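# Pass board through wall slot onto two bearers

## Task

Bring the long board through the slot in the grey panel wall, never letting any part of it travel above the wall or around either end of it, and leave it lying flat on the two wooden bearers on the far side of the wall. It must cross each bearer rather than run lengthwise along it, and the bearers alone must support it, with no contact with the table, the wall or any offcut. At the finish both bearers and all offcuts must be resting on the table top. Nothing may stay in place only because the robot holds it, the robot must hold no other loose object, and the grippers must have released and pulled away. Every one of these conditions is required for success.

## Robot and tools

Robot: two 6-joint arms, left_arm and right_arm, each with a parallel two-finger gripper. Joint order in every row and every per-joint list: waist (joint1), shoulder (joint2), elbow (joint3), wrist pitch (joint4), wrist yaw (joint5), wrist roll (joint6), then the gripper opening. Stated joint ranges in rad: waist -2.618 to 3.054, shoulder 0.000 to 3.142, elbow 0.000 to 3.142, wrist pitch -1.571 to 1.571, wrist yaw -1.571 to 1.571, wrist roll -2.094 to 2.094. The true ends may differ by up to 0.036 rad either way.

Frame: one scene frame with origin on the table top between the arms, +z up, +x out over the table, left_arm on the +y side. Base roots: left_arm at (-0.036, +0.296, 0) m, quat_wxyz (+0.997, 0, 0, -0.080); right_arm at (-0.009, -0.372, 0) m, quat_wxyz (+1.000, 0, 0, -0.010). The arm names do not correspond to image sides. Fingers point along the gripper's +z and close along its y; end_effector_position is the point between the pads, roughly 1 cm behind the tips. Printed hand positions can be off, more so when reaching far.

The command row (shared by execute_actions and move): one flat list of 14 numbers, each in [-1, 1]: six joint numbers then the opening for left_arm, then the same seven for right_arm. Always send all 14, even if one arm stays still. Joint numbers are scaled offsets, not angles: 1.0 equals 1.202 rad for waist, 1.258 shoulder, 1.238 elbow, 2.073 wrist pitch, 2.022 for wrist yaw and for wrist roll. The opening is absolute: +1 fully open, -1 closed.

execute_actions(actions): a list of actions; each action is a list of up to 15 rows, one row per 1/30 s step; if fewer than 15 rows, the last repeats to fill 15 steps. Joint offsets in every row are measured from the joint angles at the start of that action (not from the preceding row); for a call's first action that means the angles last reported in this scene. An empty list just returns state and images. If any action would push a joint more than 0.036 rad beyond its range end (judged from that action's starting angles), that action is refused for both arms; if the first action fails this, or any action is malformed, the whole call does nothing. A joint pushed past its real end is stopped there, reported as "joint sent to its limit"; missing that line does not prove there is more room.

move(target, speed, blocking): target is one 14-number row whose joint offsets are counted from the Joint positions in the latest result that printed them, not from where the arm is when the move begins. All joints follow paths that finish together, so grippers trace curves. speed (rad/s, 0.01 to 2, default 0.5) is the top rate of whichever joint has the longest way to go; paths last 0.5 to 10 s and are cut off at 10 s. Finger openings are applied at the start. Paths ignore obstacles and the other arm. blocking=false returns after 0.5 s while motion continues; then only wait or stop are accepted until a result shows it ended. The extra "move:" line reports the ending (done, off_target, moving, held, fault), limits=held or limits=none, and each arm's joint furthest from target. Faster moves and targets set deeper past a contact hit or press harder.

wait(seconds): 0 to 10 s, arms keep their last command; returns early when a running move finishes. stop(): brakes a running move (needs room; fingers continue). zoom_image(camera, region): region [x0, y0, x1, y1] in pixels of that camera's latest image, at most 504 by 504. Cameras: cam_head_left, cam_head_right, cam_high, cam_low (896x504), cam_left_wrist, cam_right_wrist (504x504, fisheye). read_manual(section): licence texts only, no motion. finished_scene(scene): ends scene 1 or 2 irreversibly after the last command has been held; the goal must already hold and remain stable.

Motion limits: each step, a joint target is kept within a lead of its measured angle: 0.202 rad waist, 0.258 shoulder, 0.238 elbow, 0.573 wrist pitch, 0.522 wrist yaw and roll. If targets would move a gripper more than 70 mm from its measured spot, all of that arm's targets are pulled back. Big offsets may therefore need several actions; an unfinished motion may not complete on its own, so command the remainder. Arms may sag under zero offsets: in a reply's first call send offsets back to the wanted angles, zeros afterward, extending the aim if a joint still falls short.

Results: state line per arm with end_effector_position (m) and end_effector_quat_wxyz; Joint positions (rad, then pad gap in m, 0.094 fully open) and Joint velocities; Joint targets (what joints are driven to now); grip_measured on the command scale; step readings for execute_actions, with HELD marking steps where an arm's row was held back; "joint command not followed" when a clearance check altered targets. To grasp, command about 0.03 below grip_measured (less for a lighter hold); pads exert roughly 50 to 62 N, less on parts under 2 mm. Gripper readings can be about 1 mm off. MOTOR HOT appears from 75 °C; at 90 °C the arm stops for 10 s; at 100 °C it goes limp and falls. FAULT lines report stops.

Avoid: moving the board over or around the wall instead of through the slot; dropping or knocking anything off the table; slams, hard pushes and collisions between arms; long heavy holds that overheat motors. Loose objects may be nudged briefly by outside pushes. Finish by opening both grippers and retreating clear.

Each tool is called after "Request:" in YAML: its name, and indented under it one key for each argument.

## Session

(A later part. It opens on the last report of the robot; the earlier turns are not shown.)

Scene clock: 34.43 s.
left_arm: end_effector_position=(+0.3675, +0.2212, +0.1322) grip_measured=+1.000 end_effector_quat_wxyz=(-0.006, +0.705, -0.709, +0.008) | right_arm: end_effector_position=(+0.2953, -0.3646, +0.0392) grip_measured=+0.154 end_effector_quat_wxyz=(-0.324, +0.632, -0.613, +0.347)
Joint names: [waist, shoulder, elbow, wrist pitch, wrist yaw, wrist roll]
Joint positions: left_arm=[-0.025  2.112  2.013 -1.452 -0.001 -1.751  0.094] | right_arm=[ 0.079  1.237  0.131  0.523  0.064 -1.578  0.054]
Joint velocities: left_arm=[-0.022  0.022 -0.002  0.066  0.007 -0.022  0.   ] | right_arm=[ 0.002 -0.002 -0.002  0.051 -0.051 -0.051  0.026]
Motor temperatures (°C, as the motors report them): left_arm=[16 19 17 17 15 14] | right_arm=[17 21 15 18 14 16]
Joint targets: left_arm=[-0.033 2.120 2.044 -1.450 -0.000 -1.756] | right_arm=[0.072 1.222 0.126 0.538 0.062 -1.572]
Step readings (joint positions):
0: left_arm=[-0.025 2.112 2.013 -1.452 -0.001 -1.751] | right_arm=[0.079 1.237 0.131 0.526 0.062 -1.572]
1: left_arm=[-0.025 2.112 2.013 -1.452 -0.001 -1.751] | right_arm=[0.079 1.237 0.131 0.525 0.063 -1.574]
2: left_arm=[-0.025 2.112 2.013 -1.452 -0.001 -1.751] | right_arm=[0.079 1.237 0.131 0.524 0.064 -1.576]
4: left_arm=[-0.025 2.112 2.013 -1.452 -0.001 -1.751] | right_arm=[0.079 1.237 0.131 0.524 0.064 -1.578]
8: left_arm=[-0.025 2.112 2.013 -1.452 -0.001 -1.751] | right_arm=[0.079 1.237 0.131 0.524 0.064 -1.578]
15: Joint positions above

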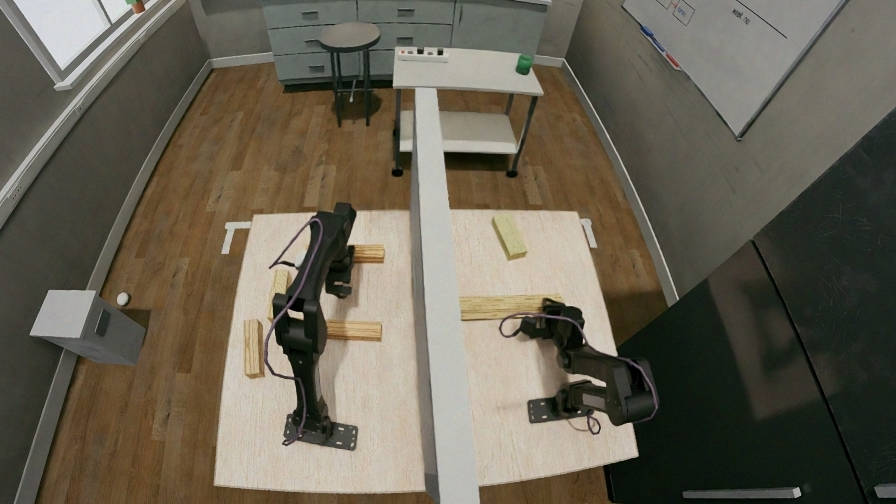

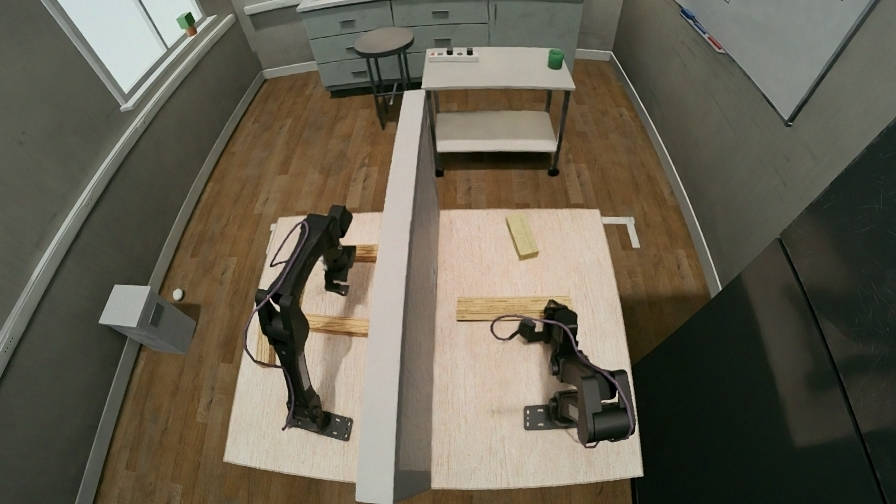

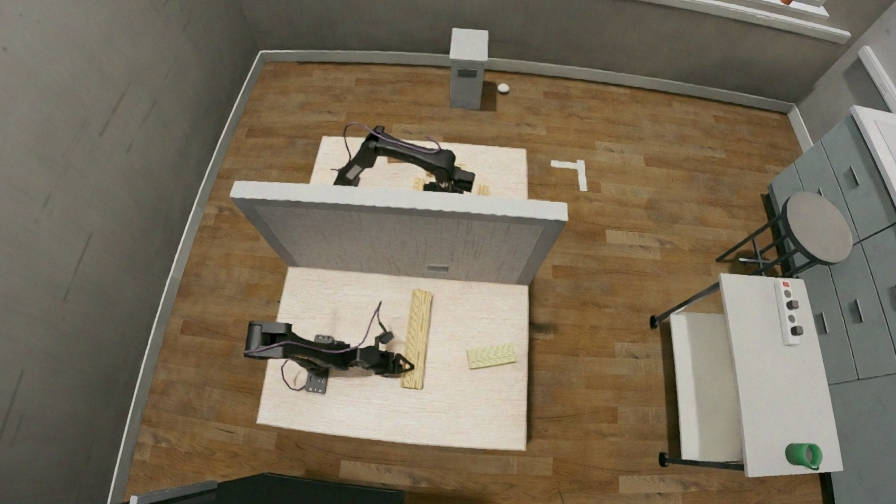

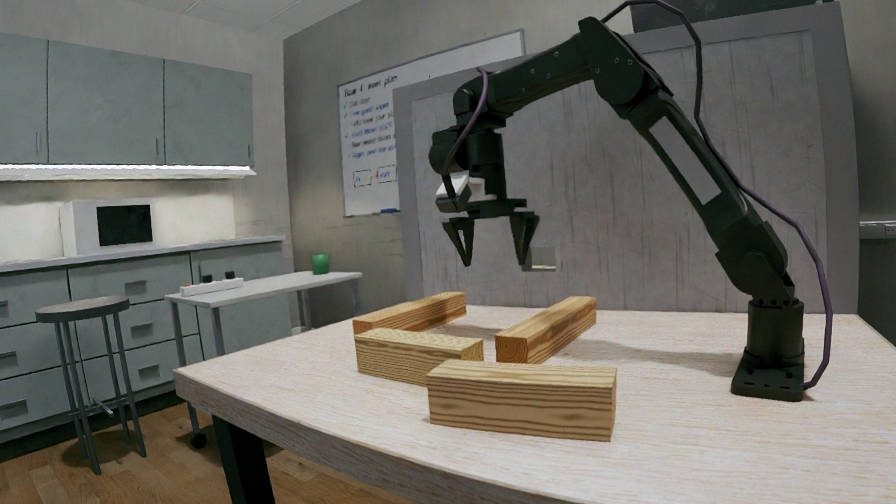

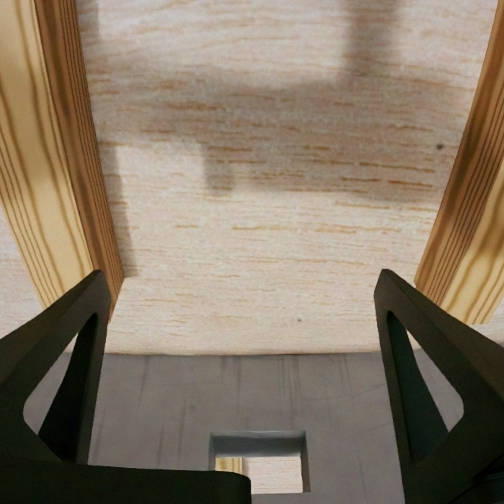

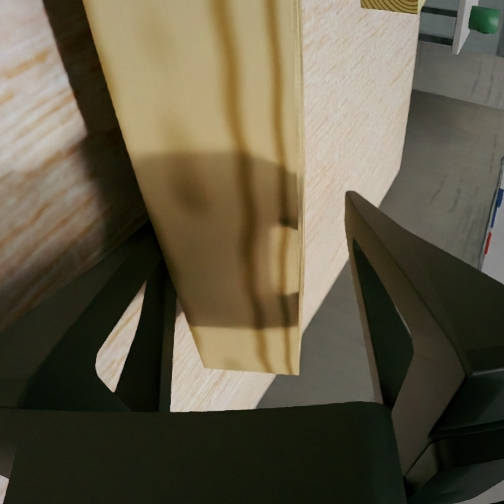

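Request:
move:
  target: [-0.0067, 0.0064, 0.0250, 0.001, 0.0005, -0.0025, 1.0, -0.0058, -0.2512, -0.063, -0.1124, 0.0, 0.0, 0.17]
  speed: 0.35

Scene clock: 36.40 s.
left_arm: end_effector_position=(+0.3675, +0.2212, +0.1322) grip_measured=+1.000 end_effector_quat_wxyz=(-0.006, +0.705, -0.709, +0.008) | right_arm: end_effector_position=(+0.2690, -0.3662, +0.0496) grip_measured=+0.167 end_effector_quat_wxyz=(-0.328, +0.630, -0.610, +0.351)
Joint names: [waist, shoulder, elbow, wrist pitch, wrist yaw, wrist roll]
Joint positions: left_arm=[-0.025  2.112  2.013 -1.452 -0.001 -1.751  0.094] | right_arm=[ 0.079  0.945  0.072  0.304  0.064 -1.58   0.055]
Joint velocities: left_arm=[-0.002 -0.012 -0.002  0.066  0.007  0.037  0.   ] | right_arm=[ 0.007 -0.002 -0.012  0.007 -0.007 -0.037  0.001]
Motor temperatures (°C, as the motors report them): left_arm=[16 19 17 17 15 14] | right_arm=[17 20 15 18 14 16]
Joint targets: left_arm=[-0.033 2.120 2.044 -1.450 -0.000 -1.756] | right_arm=[0.072 0.921 0.053 0.291 0.064 -1.578]
move: off_target (left_arm, right_arm); limits=none; left_arm: farthest joint: the elbow, 0.031 radians from its target (0.031 radians at the start); right_arm: farthest joint: the shoulder, 0.024 radians from its target (0.316 radians at the start)

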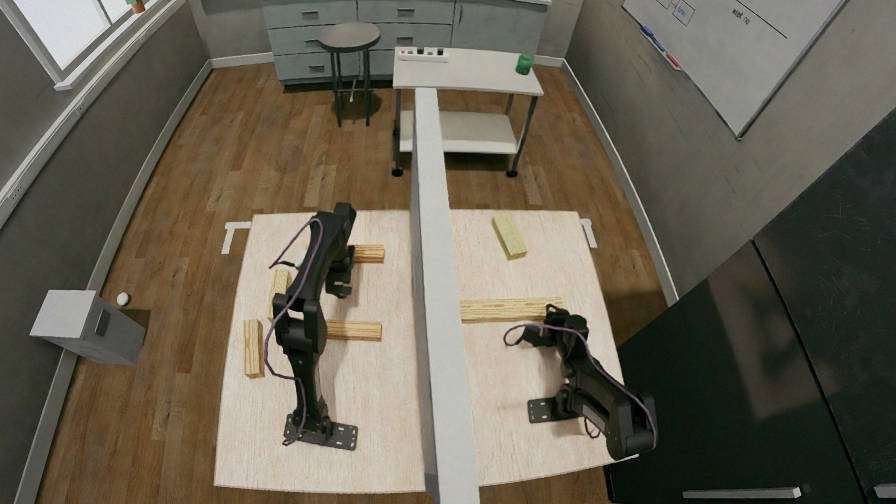

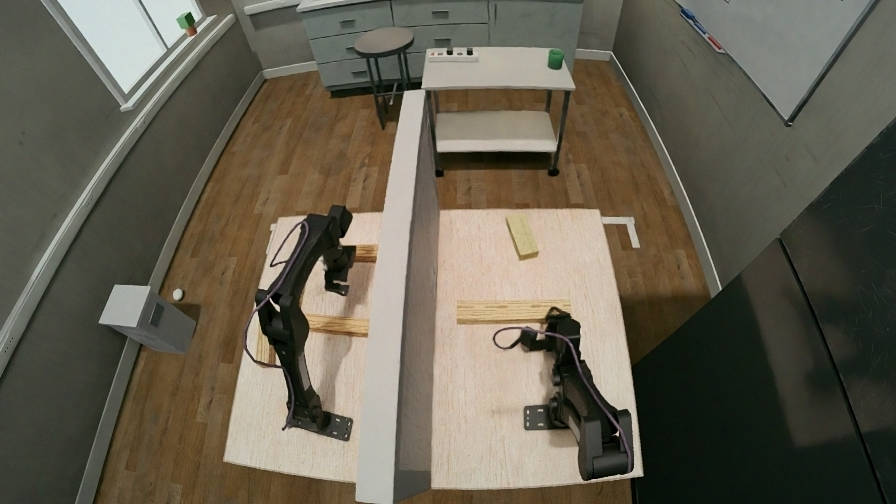

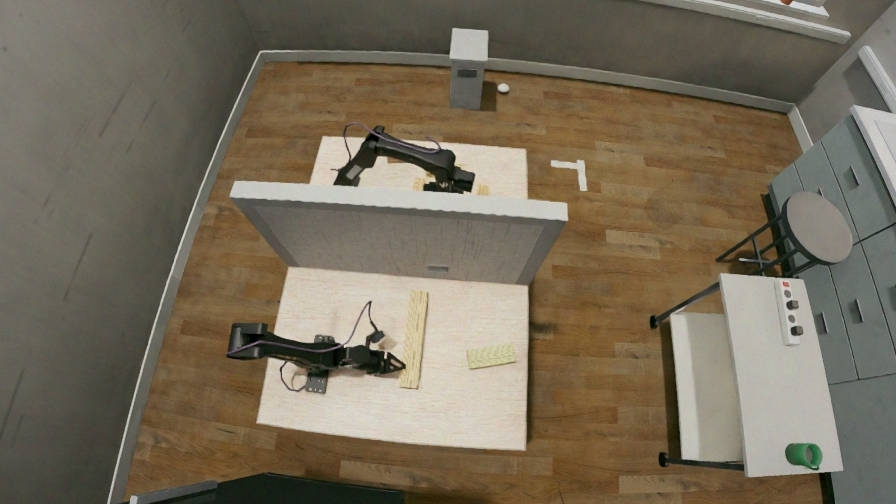

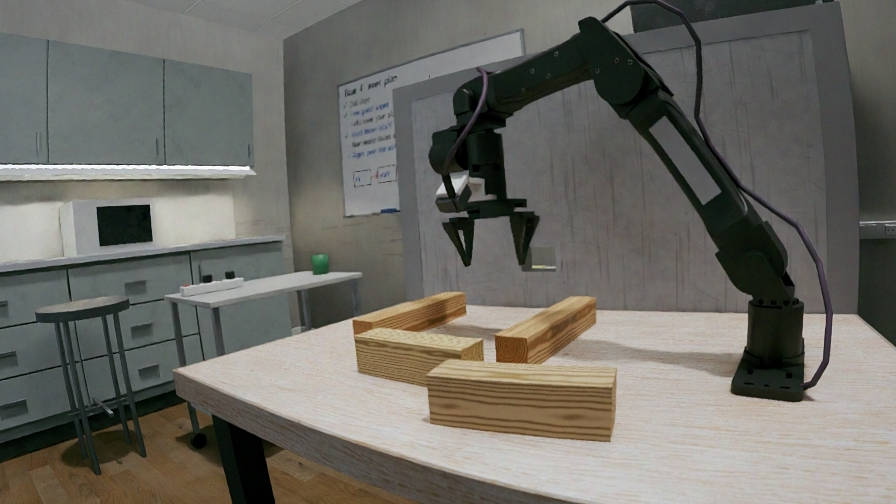

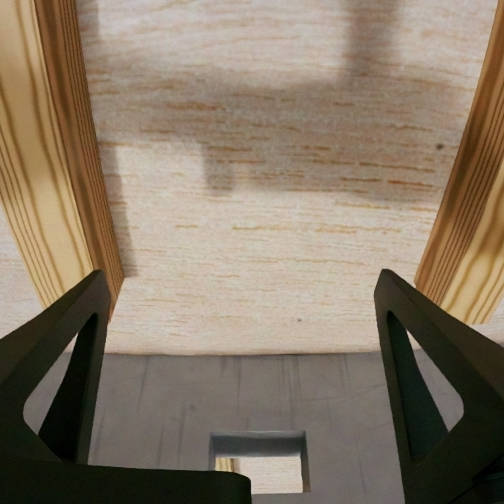

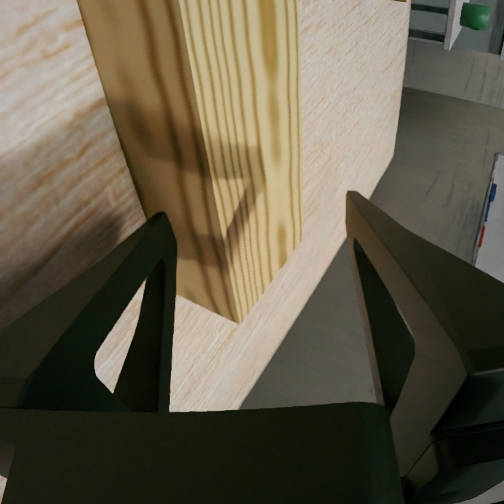

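Request:
move:
  target: [-0.0067, 0.0064, 0.0250, 0.001, 0.0005, -0.0025, 1.0, -0.0058, -0.2528, 0.2052, -0.315, 0.0, 0.0, 0.17]
  speed: 0.8

Scene clock: 43.23 s.
left_arm: end_effector_position=(+0.3675, +0.2212, +0.1322) grip_measured=+1.000 end_effector_quat_wxyz=(-0.006, +0.705, -0.709, +0.008) | right_arm: end_effector_position=(+0.2430, -0.3677, +0.0916) grip_measured=+0.167 end_effector_quat_wxyz=(-0.288, +0.652, -0.627, +0.315)
Joint names: [waist, shoulder, elbow, wrist pitch, wrist yaw, wrist roll]
Joint positions: left_arm=[-0.025  2.112  2.013 -1.452 -0.001 -1.751  0.094] | right_arm=[ 0.079  0.65   0.296 -0.336  0.064 -1.582  0.055]
Joint velocities: left_arm=[ 0.002  0.007  0.007  0.037 -0.007 -0.007  0.   ] | right_arm=[ 0.007 -0.002  0.007 -0.007 -0.051 -0.007  0.   ]
Motor temperatures (°C, as the motors report them): left_arm=[16 19 17 17 15 14] | right_arm=[17 20 15 19 14 16]
Joint targets: left_arm=[-0.033 2.120 2.044 -1.450 -0.000 -1.756] | right_arm=[0.072 0.627 0.326 -0.350 0.064 -1.580]
move: off_target (left_arm, right_arm); limits=none; left_arm: farthest joint: the elbow, 0.031 radians from its target (0.031 radians at the start); right_arm: farthest joint: the elbow, 0.031 radians from its target (0.254 radians at the start)

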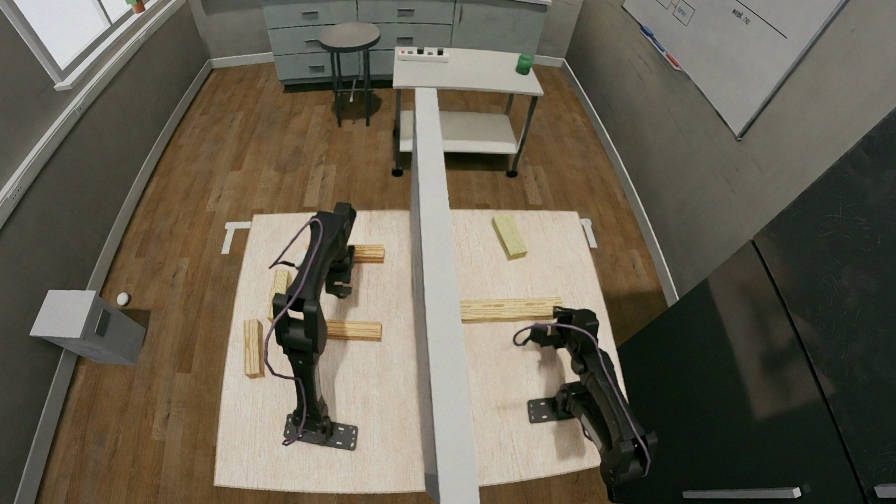

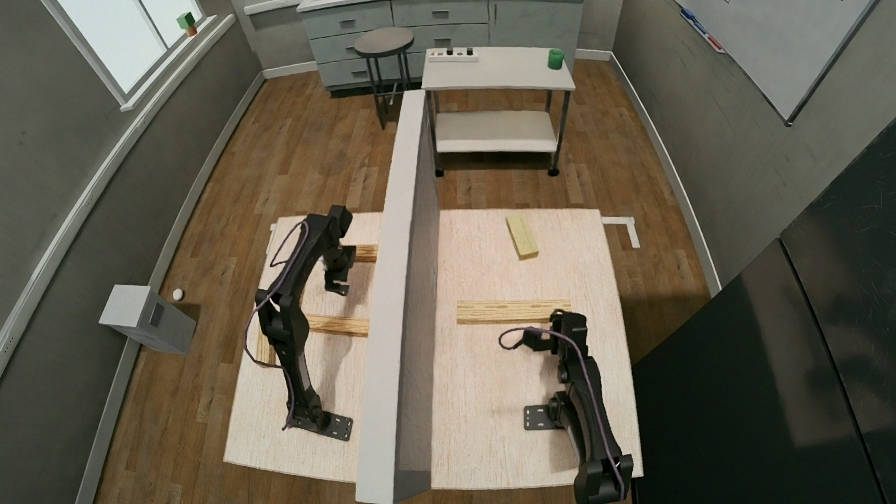

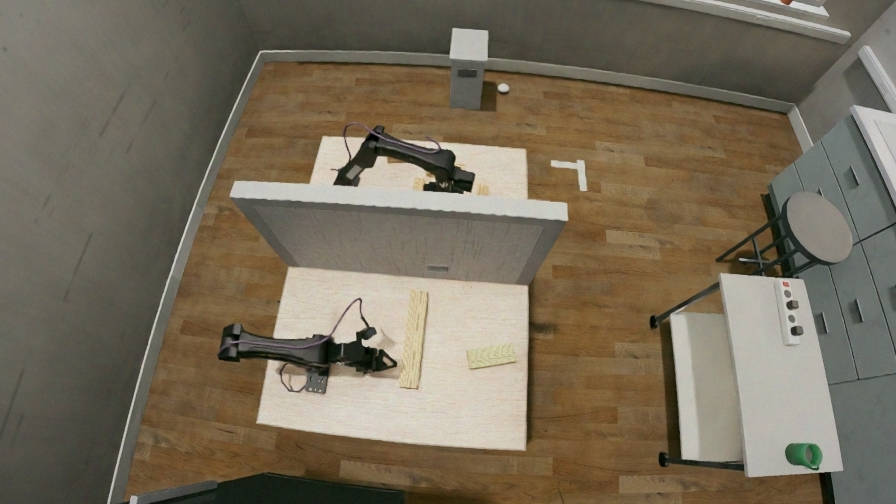

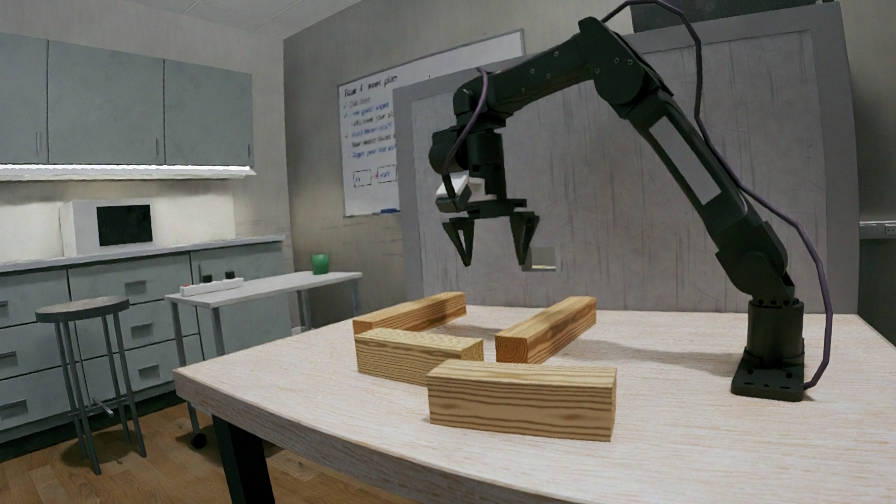

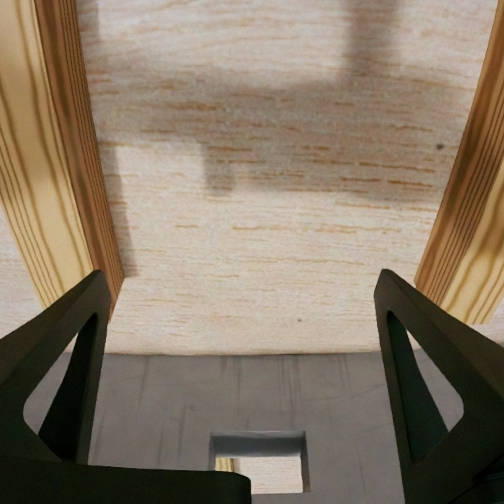

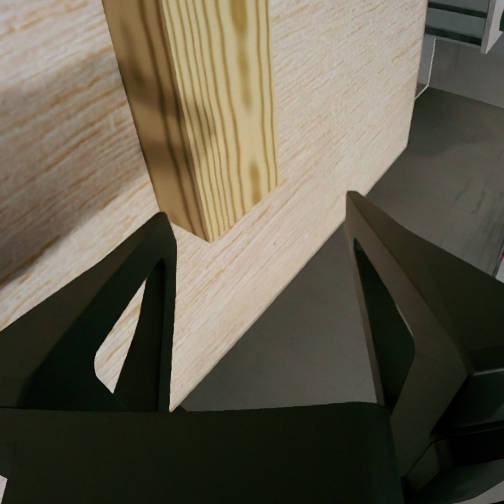

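Request:
zoom_image:
  camera: "cam_high"
  region: [340, 250, 540, 410]

Request:
zoom_image:
  camera: "cam_head_right"
  region: [420, 200, 620, 350]

Region (340, 250, 540, 410) of cam_high's 896x504 image, scaled by 2.520, with more detail than that image has; it fills the top 403 rows of this view, and the rest is white.

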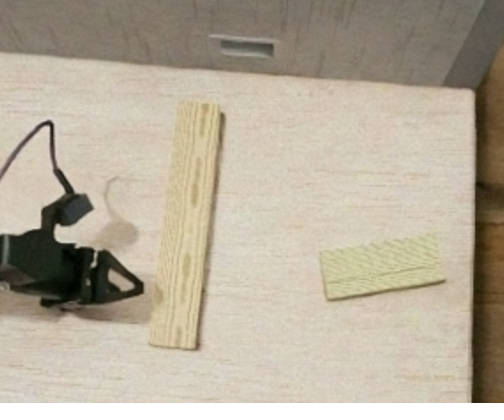

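Region (420, 200, 620, 350) of cam_head_right's 896x504 image, scaled by 2.520, with more detail than that image has; it fills the top 378 rows of this view, and the rest is white.

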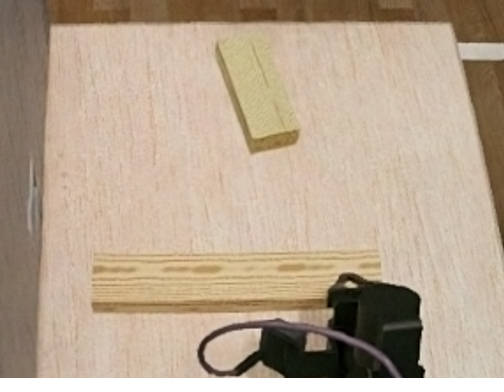

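Request:
move:
  target: [-0.0067, 0.0064, 0.0250, 0.001, 0.0005, -0.0025, 1.0, -0.0358, 0.8582, 0.8156, -0.3869, -0.0336, 0.0193, 1.0]
  speed: 1.0

Scene clock: 46.00 s.
left_arm: end_effector_position=(+0.3675, +0.2212, +0.1322) grip_measured=+1.000 end_effector_quat_wxyz=(-0.006, +0.705, -0.709, +0.008) | right_arm: end_effector_position=(+0.2969, -0.3662, +0.0781) grip_measured=+1.000 end_effector_quat_wxyz=(+0.007, +0.708, -0.706, +0.004)
Joint names: [waist, shoulder, elbow, wrist pitch, wrist yaw, wrist roll]
Joint positions: left_arm=[-0.025  2.112  2.013 -1.452 -0.001 -1.751  0.094] | right_arm=[ 0.045  1.724  1.272 -1.123  0.016 -1.549  0.094]
Joint velocities: left_arm=[-0.007  0.007 -0.002  0.007 -0.081 -0.007  0.   ] | right_arm=[ 0.007 -0.002 -0.002  0.007 -0.037 -0.081  0.   ]
Motor temperatures (°C, as the motors report them): left_arm=[16 20 17 17 15 14] | right_arm=[17 20 16 19 14 16]
Joint targets: left_arm=[-0.033 2.120 2.044 -1.450 -0.000 -1.756] | right_arm=[0.036 1.729 1.305 -1.138 -0.004 -1.543]
move: off_target (left_arm, right_arm); limits=none; left_arm: farthest joint: the elbow, 0.031 radians from its target (0.031 radians at the start); right_arm: farthest joint: the elbow, 0.033 radians from its target (1.010 radians at the start)

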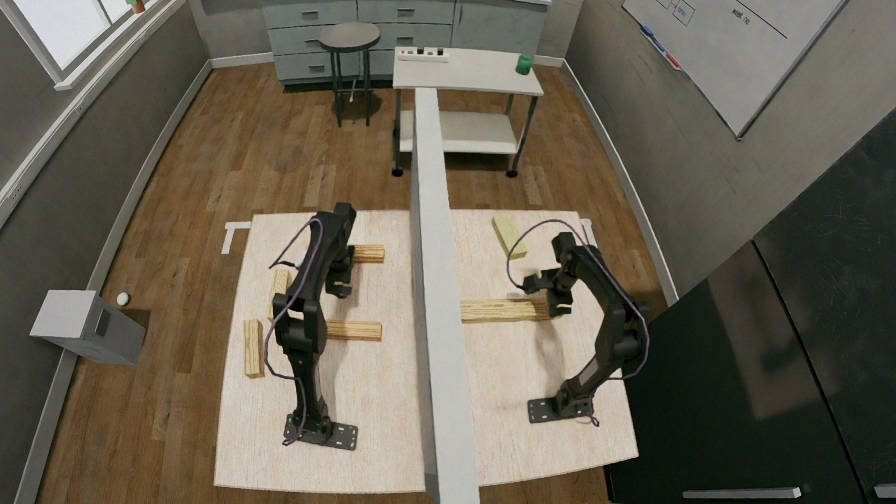

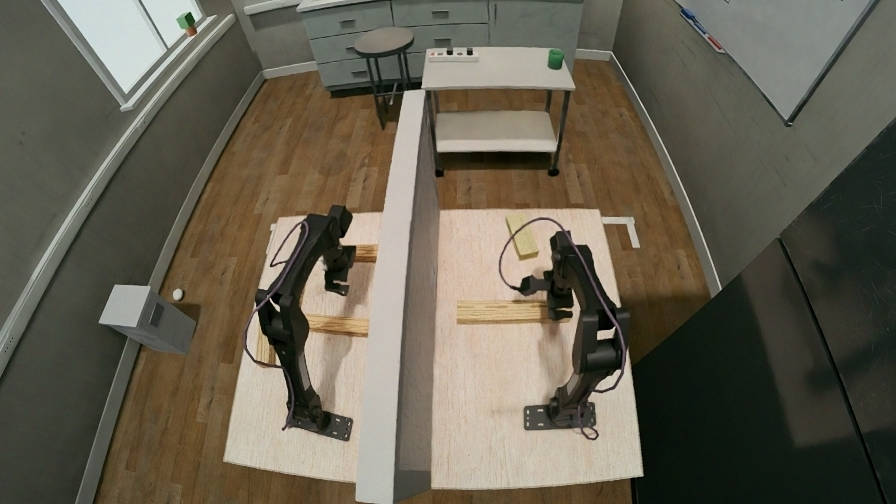

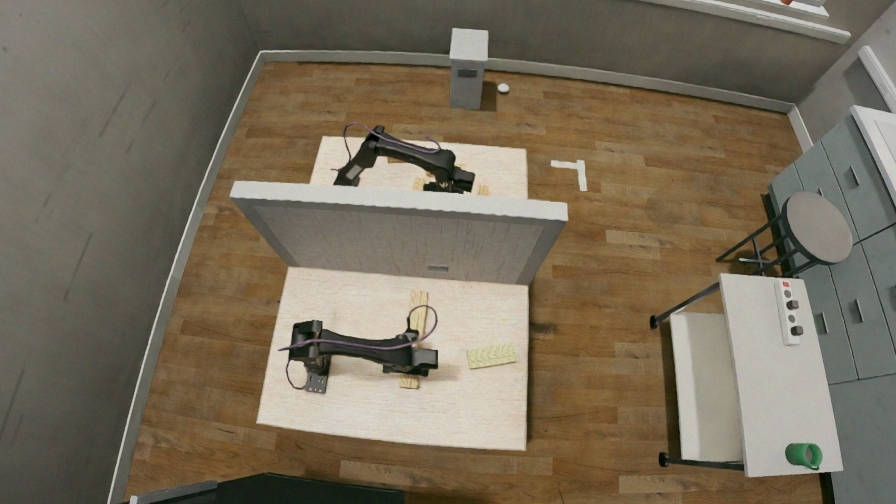

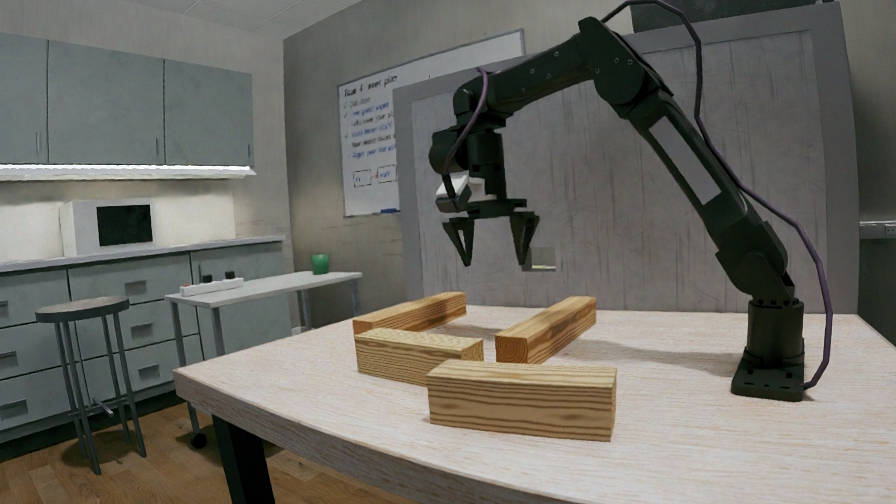

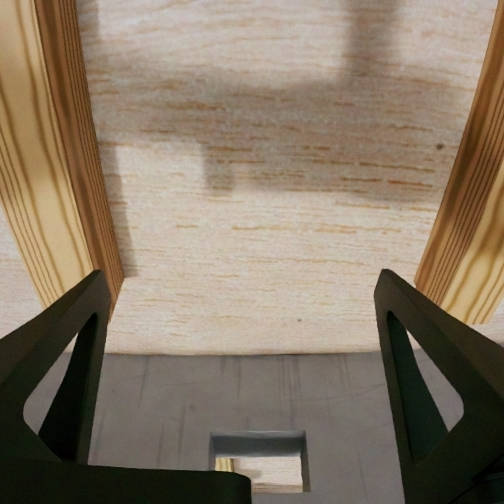

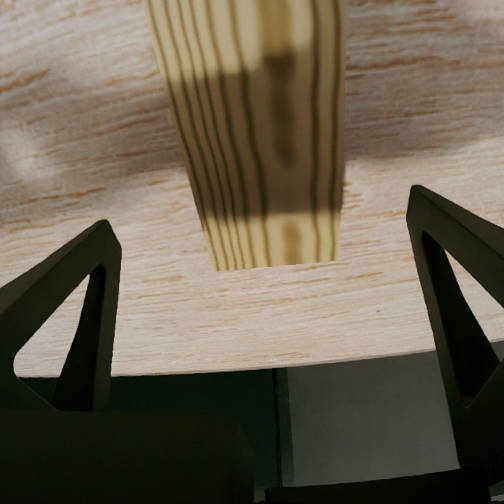

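Request:
move:
  target: [-0.0067, 0.0064, 0.0250, 0.001, 0.0005, -0.0025, 1.0, -0.0075, 0.0676, -0.1333, 0.1143, -0.0178, 0.003, 1.0]
  speed: 0.4

Scene clock: 47.73 s.
left_arm: end_effector_position=(+0.3675, +0.2212, +0.1322) grip_measured=+1.000 end_effector_quat_wxyz=(-0.006, +0.705, -0.709, +0.008) | right_arm: end_effector_position=(+0.3001, -0.3634, +0.0204) grip_measured=+1.000 end_effector_quat_wxyz=(-0.000, +0.708, -0.706, +0.000)
Joint names: [waist, shoulder, elbow, wrist pitch, wrist yaw, wrist roll]
Joint positions: left_arm=[-0.025  2.112  2.013 -1.452 -0.001 -1.751  0.094] | right_arm=[ 0.045  1.802  1.124 -0.892 -0.    -1.549  0.094]
Joint velocities: left_arm=[-0.002  0.002 -0.002 -0.022 -0.037  0.095  0.   ] | right_arm=[-0.007 -0.002  0.007  0.051 -0.051  0.007  0.   ]
Motor temperatures (°C, as the motors report them): left_arm=[16 20 17 17 15 14] | right_arm=[17 20 15 18 14 16]
Joint targets: left_arm=[-0.033 2.120 2.044 -1.450 -0.000 -1.756] | right_arm=[0.036 1.809 1.108 -0.886 -0.020 -1.543]
move: off_target (left_arm); limits=none; left_arm: farthest joint: the elbow, 0.031 radians from its target (0.031 radians at the start); right_arm: farthest joint: the wrist yaw, 0.020 radians from its target (0.036 radians at the start)

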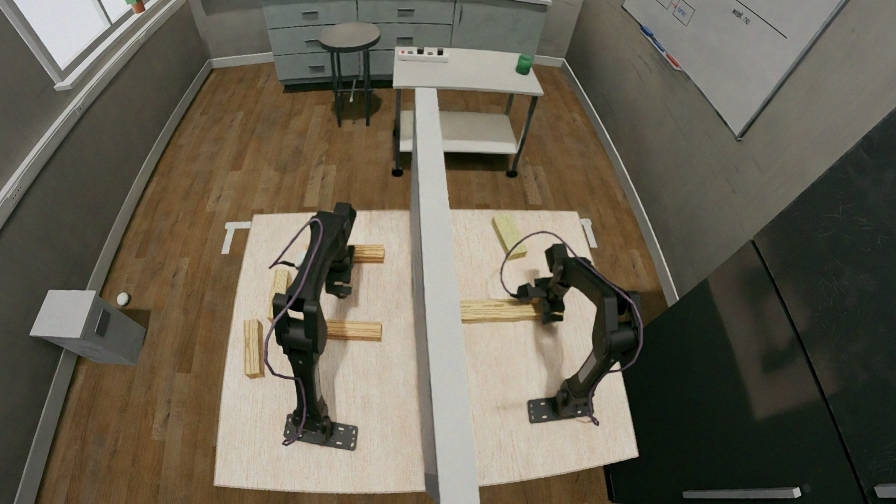

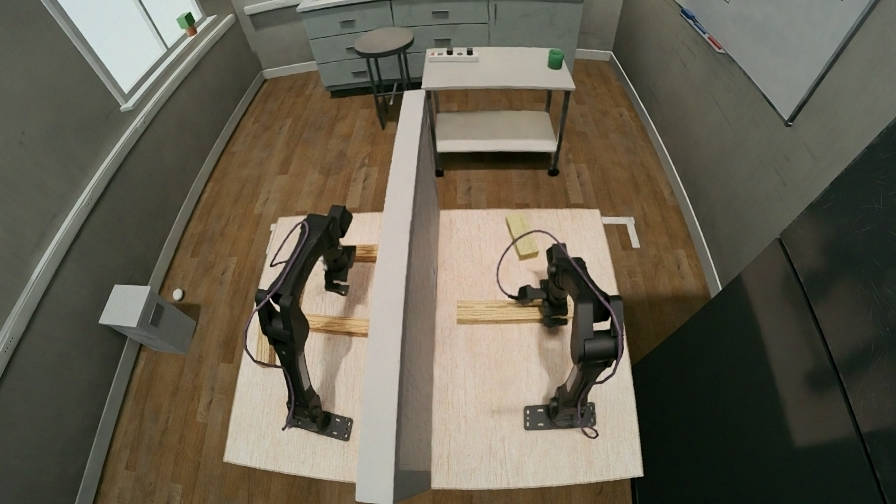

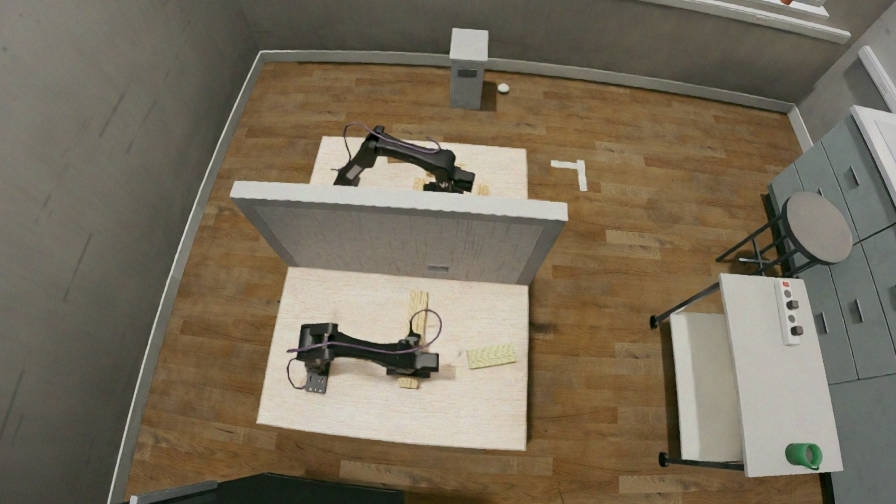

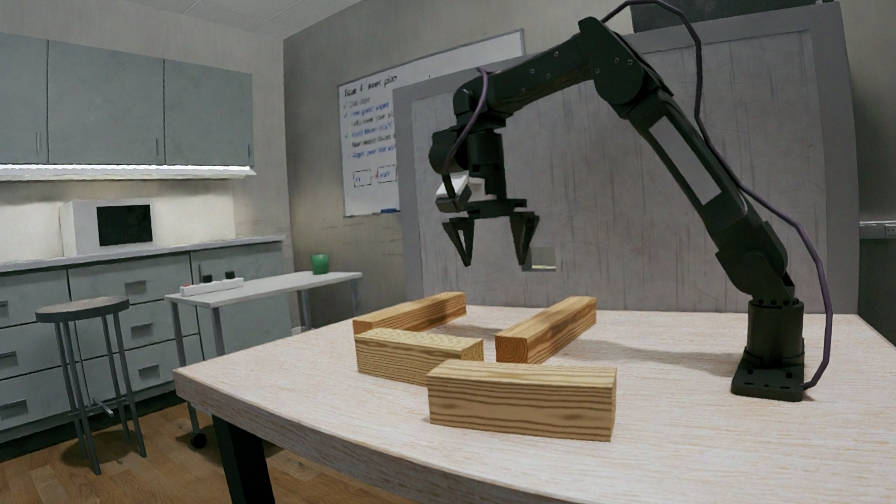

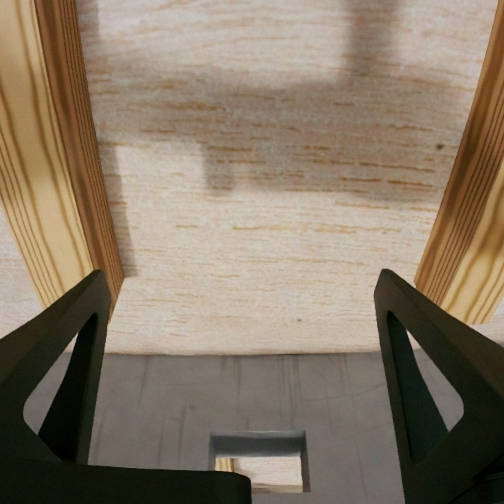

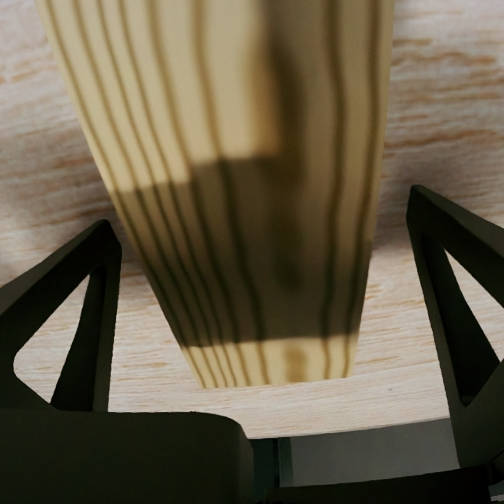

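Request:
execute_actions:
  actions: []

Scene clock: 48.50 s.
left_arm: end_effector_position=(+0.3675, +0.2212, +0.1322) grip_measured=+1.000 end_effector_quat_wxyz=(-0.006, +0.705, -0.709, +0.008) | right_arm: end_effector_position=(+0.3002, -0.3634, +0.0204) grip_measured=+1.000 end_effector_quat_wxyz=(-0.001, +0.708, -0.706, +0.001)
Joint names: [waist, shoulder, elbow, wrist pitch, wrist yaw, wrist roll]
Joint positions: left_arm=[-0.025  2.112  2.013 -1.452 -0.001 -1.751  0.094] | right_arm=[ 0.045  1.802  1.124 -0.892 -0.    -1.549  0.094]
Joint velocities: left_arm=[ 0.012  0.012  0.002 -0.022  0.007  0.022  0.   ] | right_arm=[-0.007  0.002  0.007 -0.037 -0.051  0.037  0.   ]
Motor temperatures (°C, as the motors report them): left_arm=[16 20 17 17 15 14] | right_arm=[17 20 15 18 14 16]
Joint targets: left_arm=[-0.033 2.120 2.044 -1.450 -0.000 -1.756] | right_arm=[0.036 1.809 1.108 -0.886 -0.020 -1.543]

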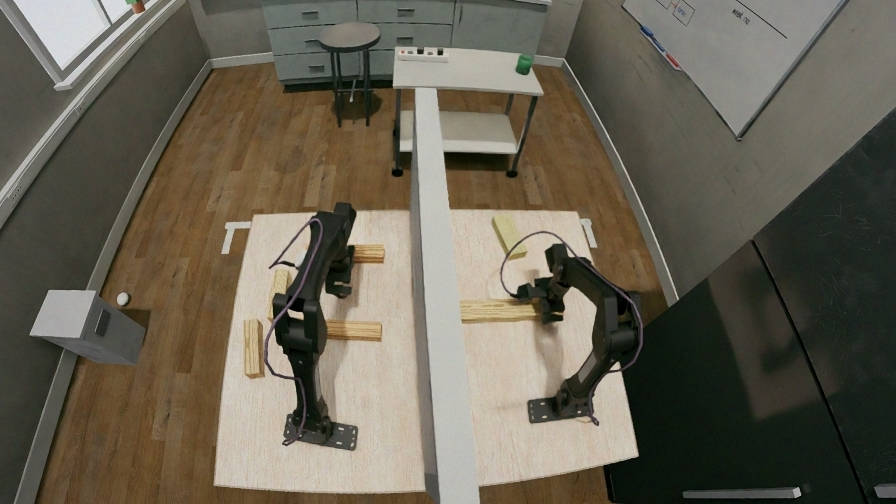

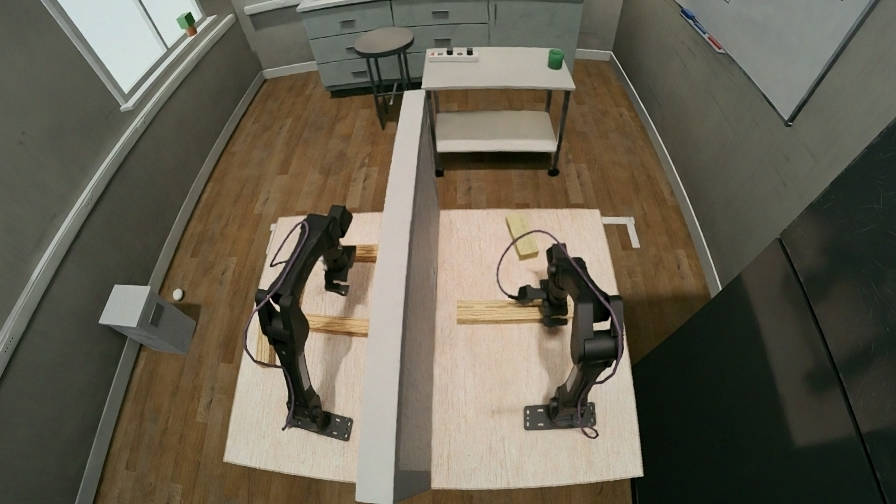

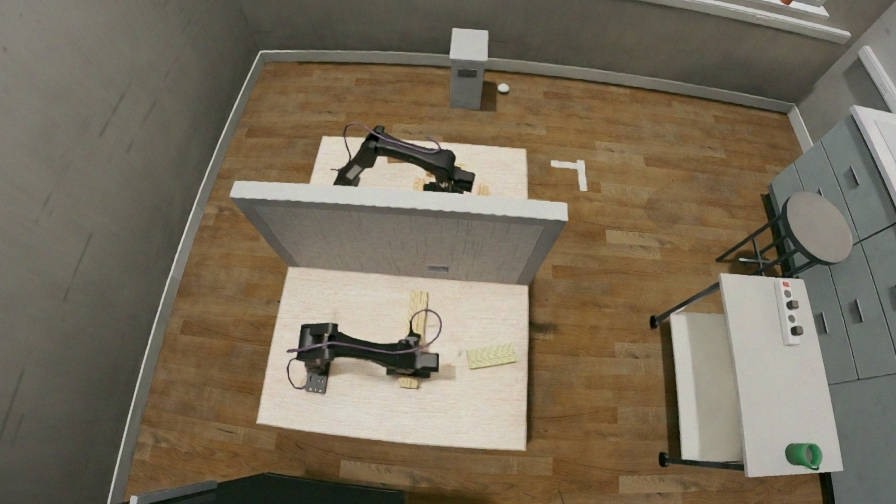

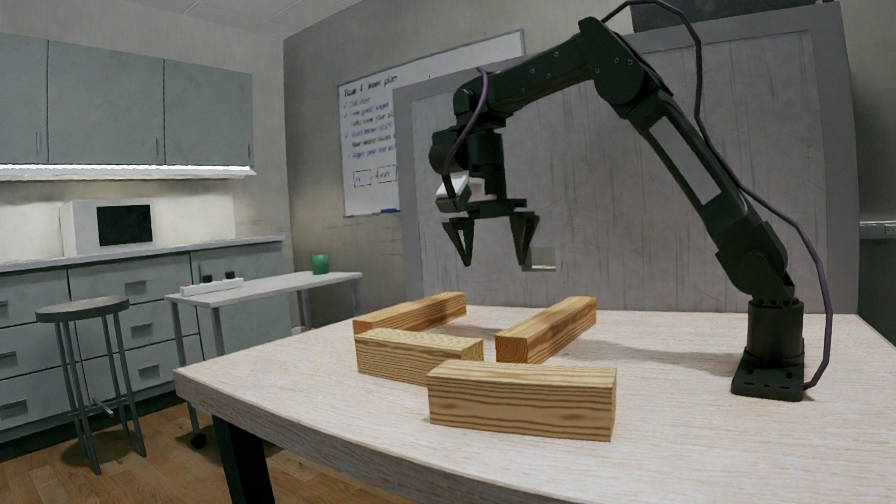

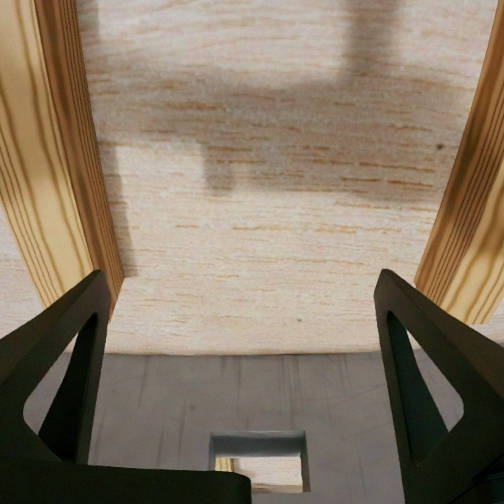

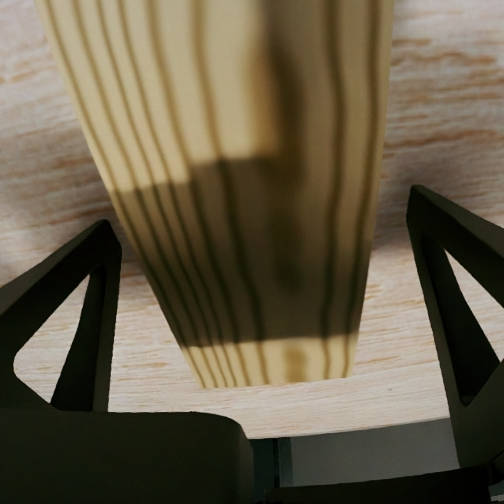

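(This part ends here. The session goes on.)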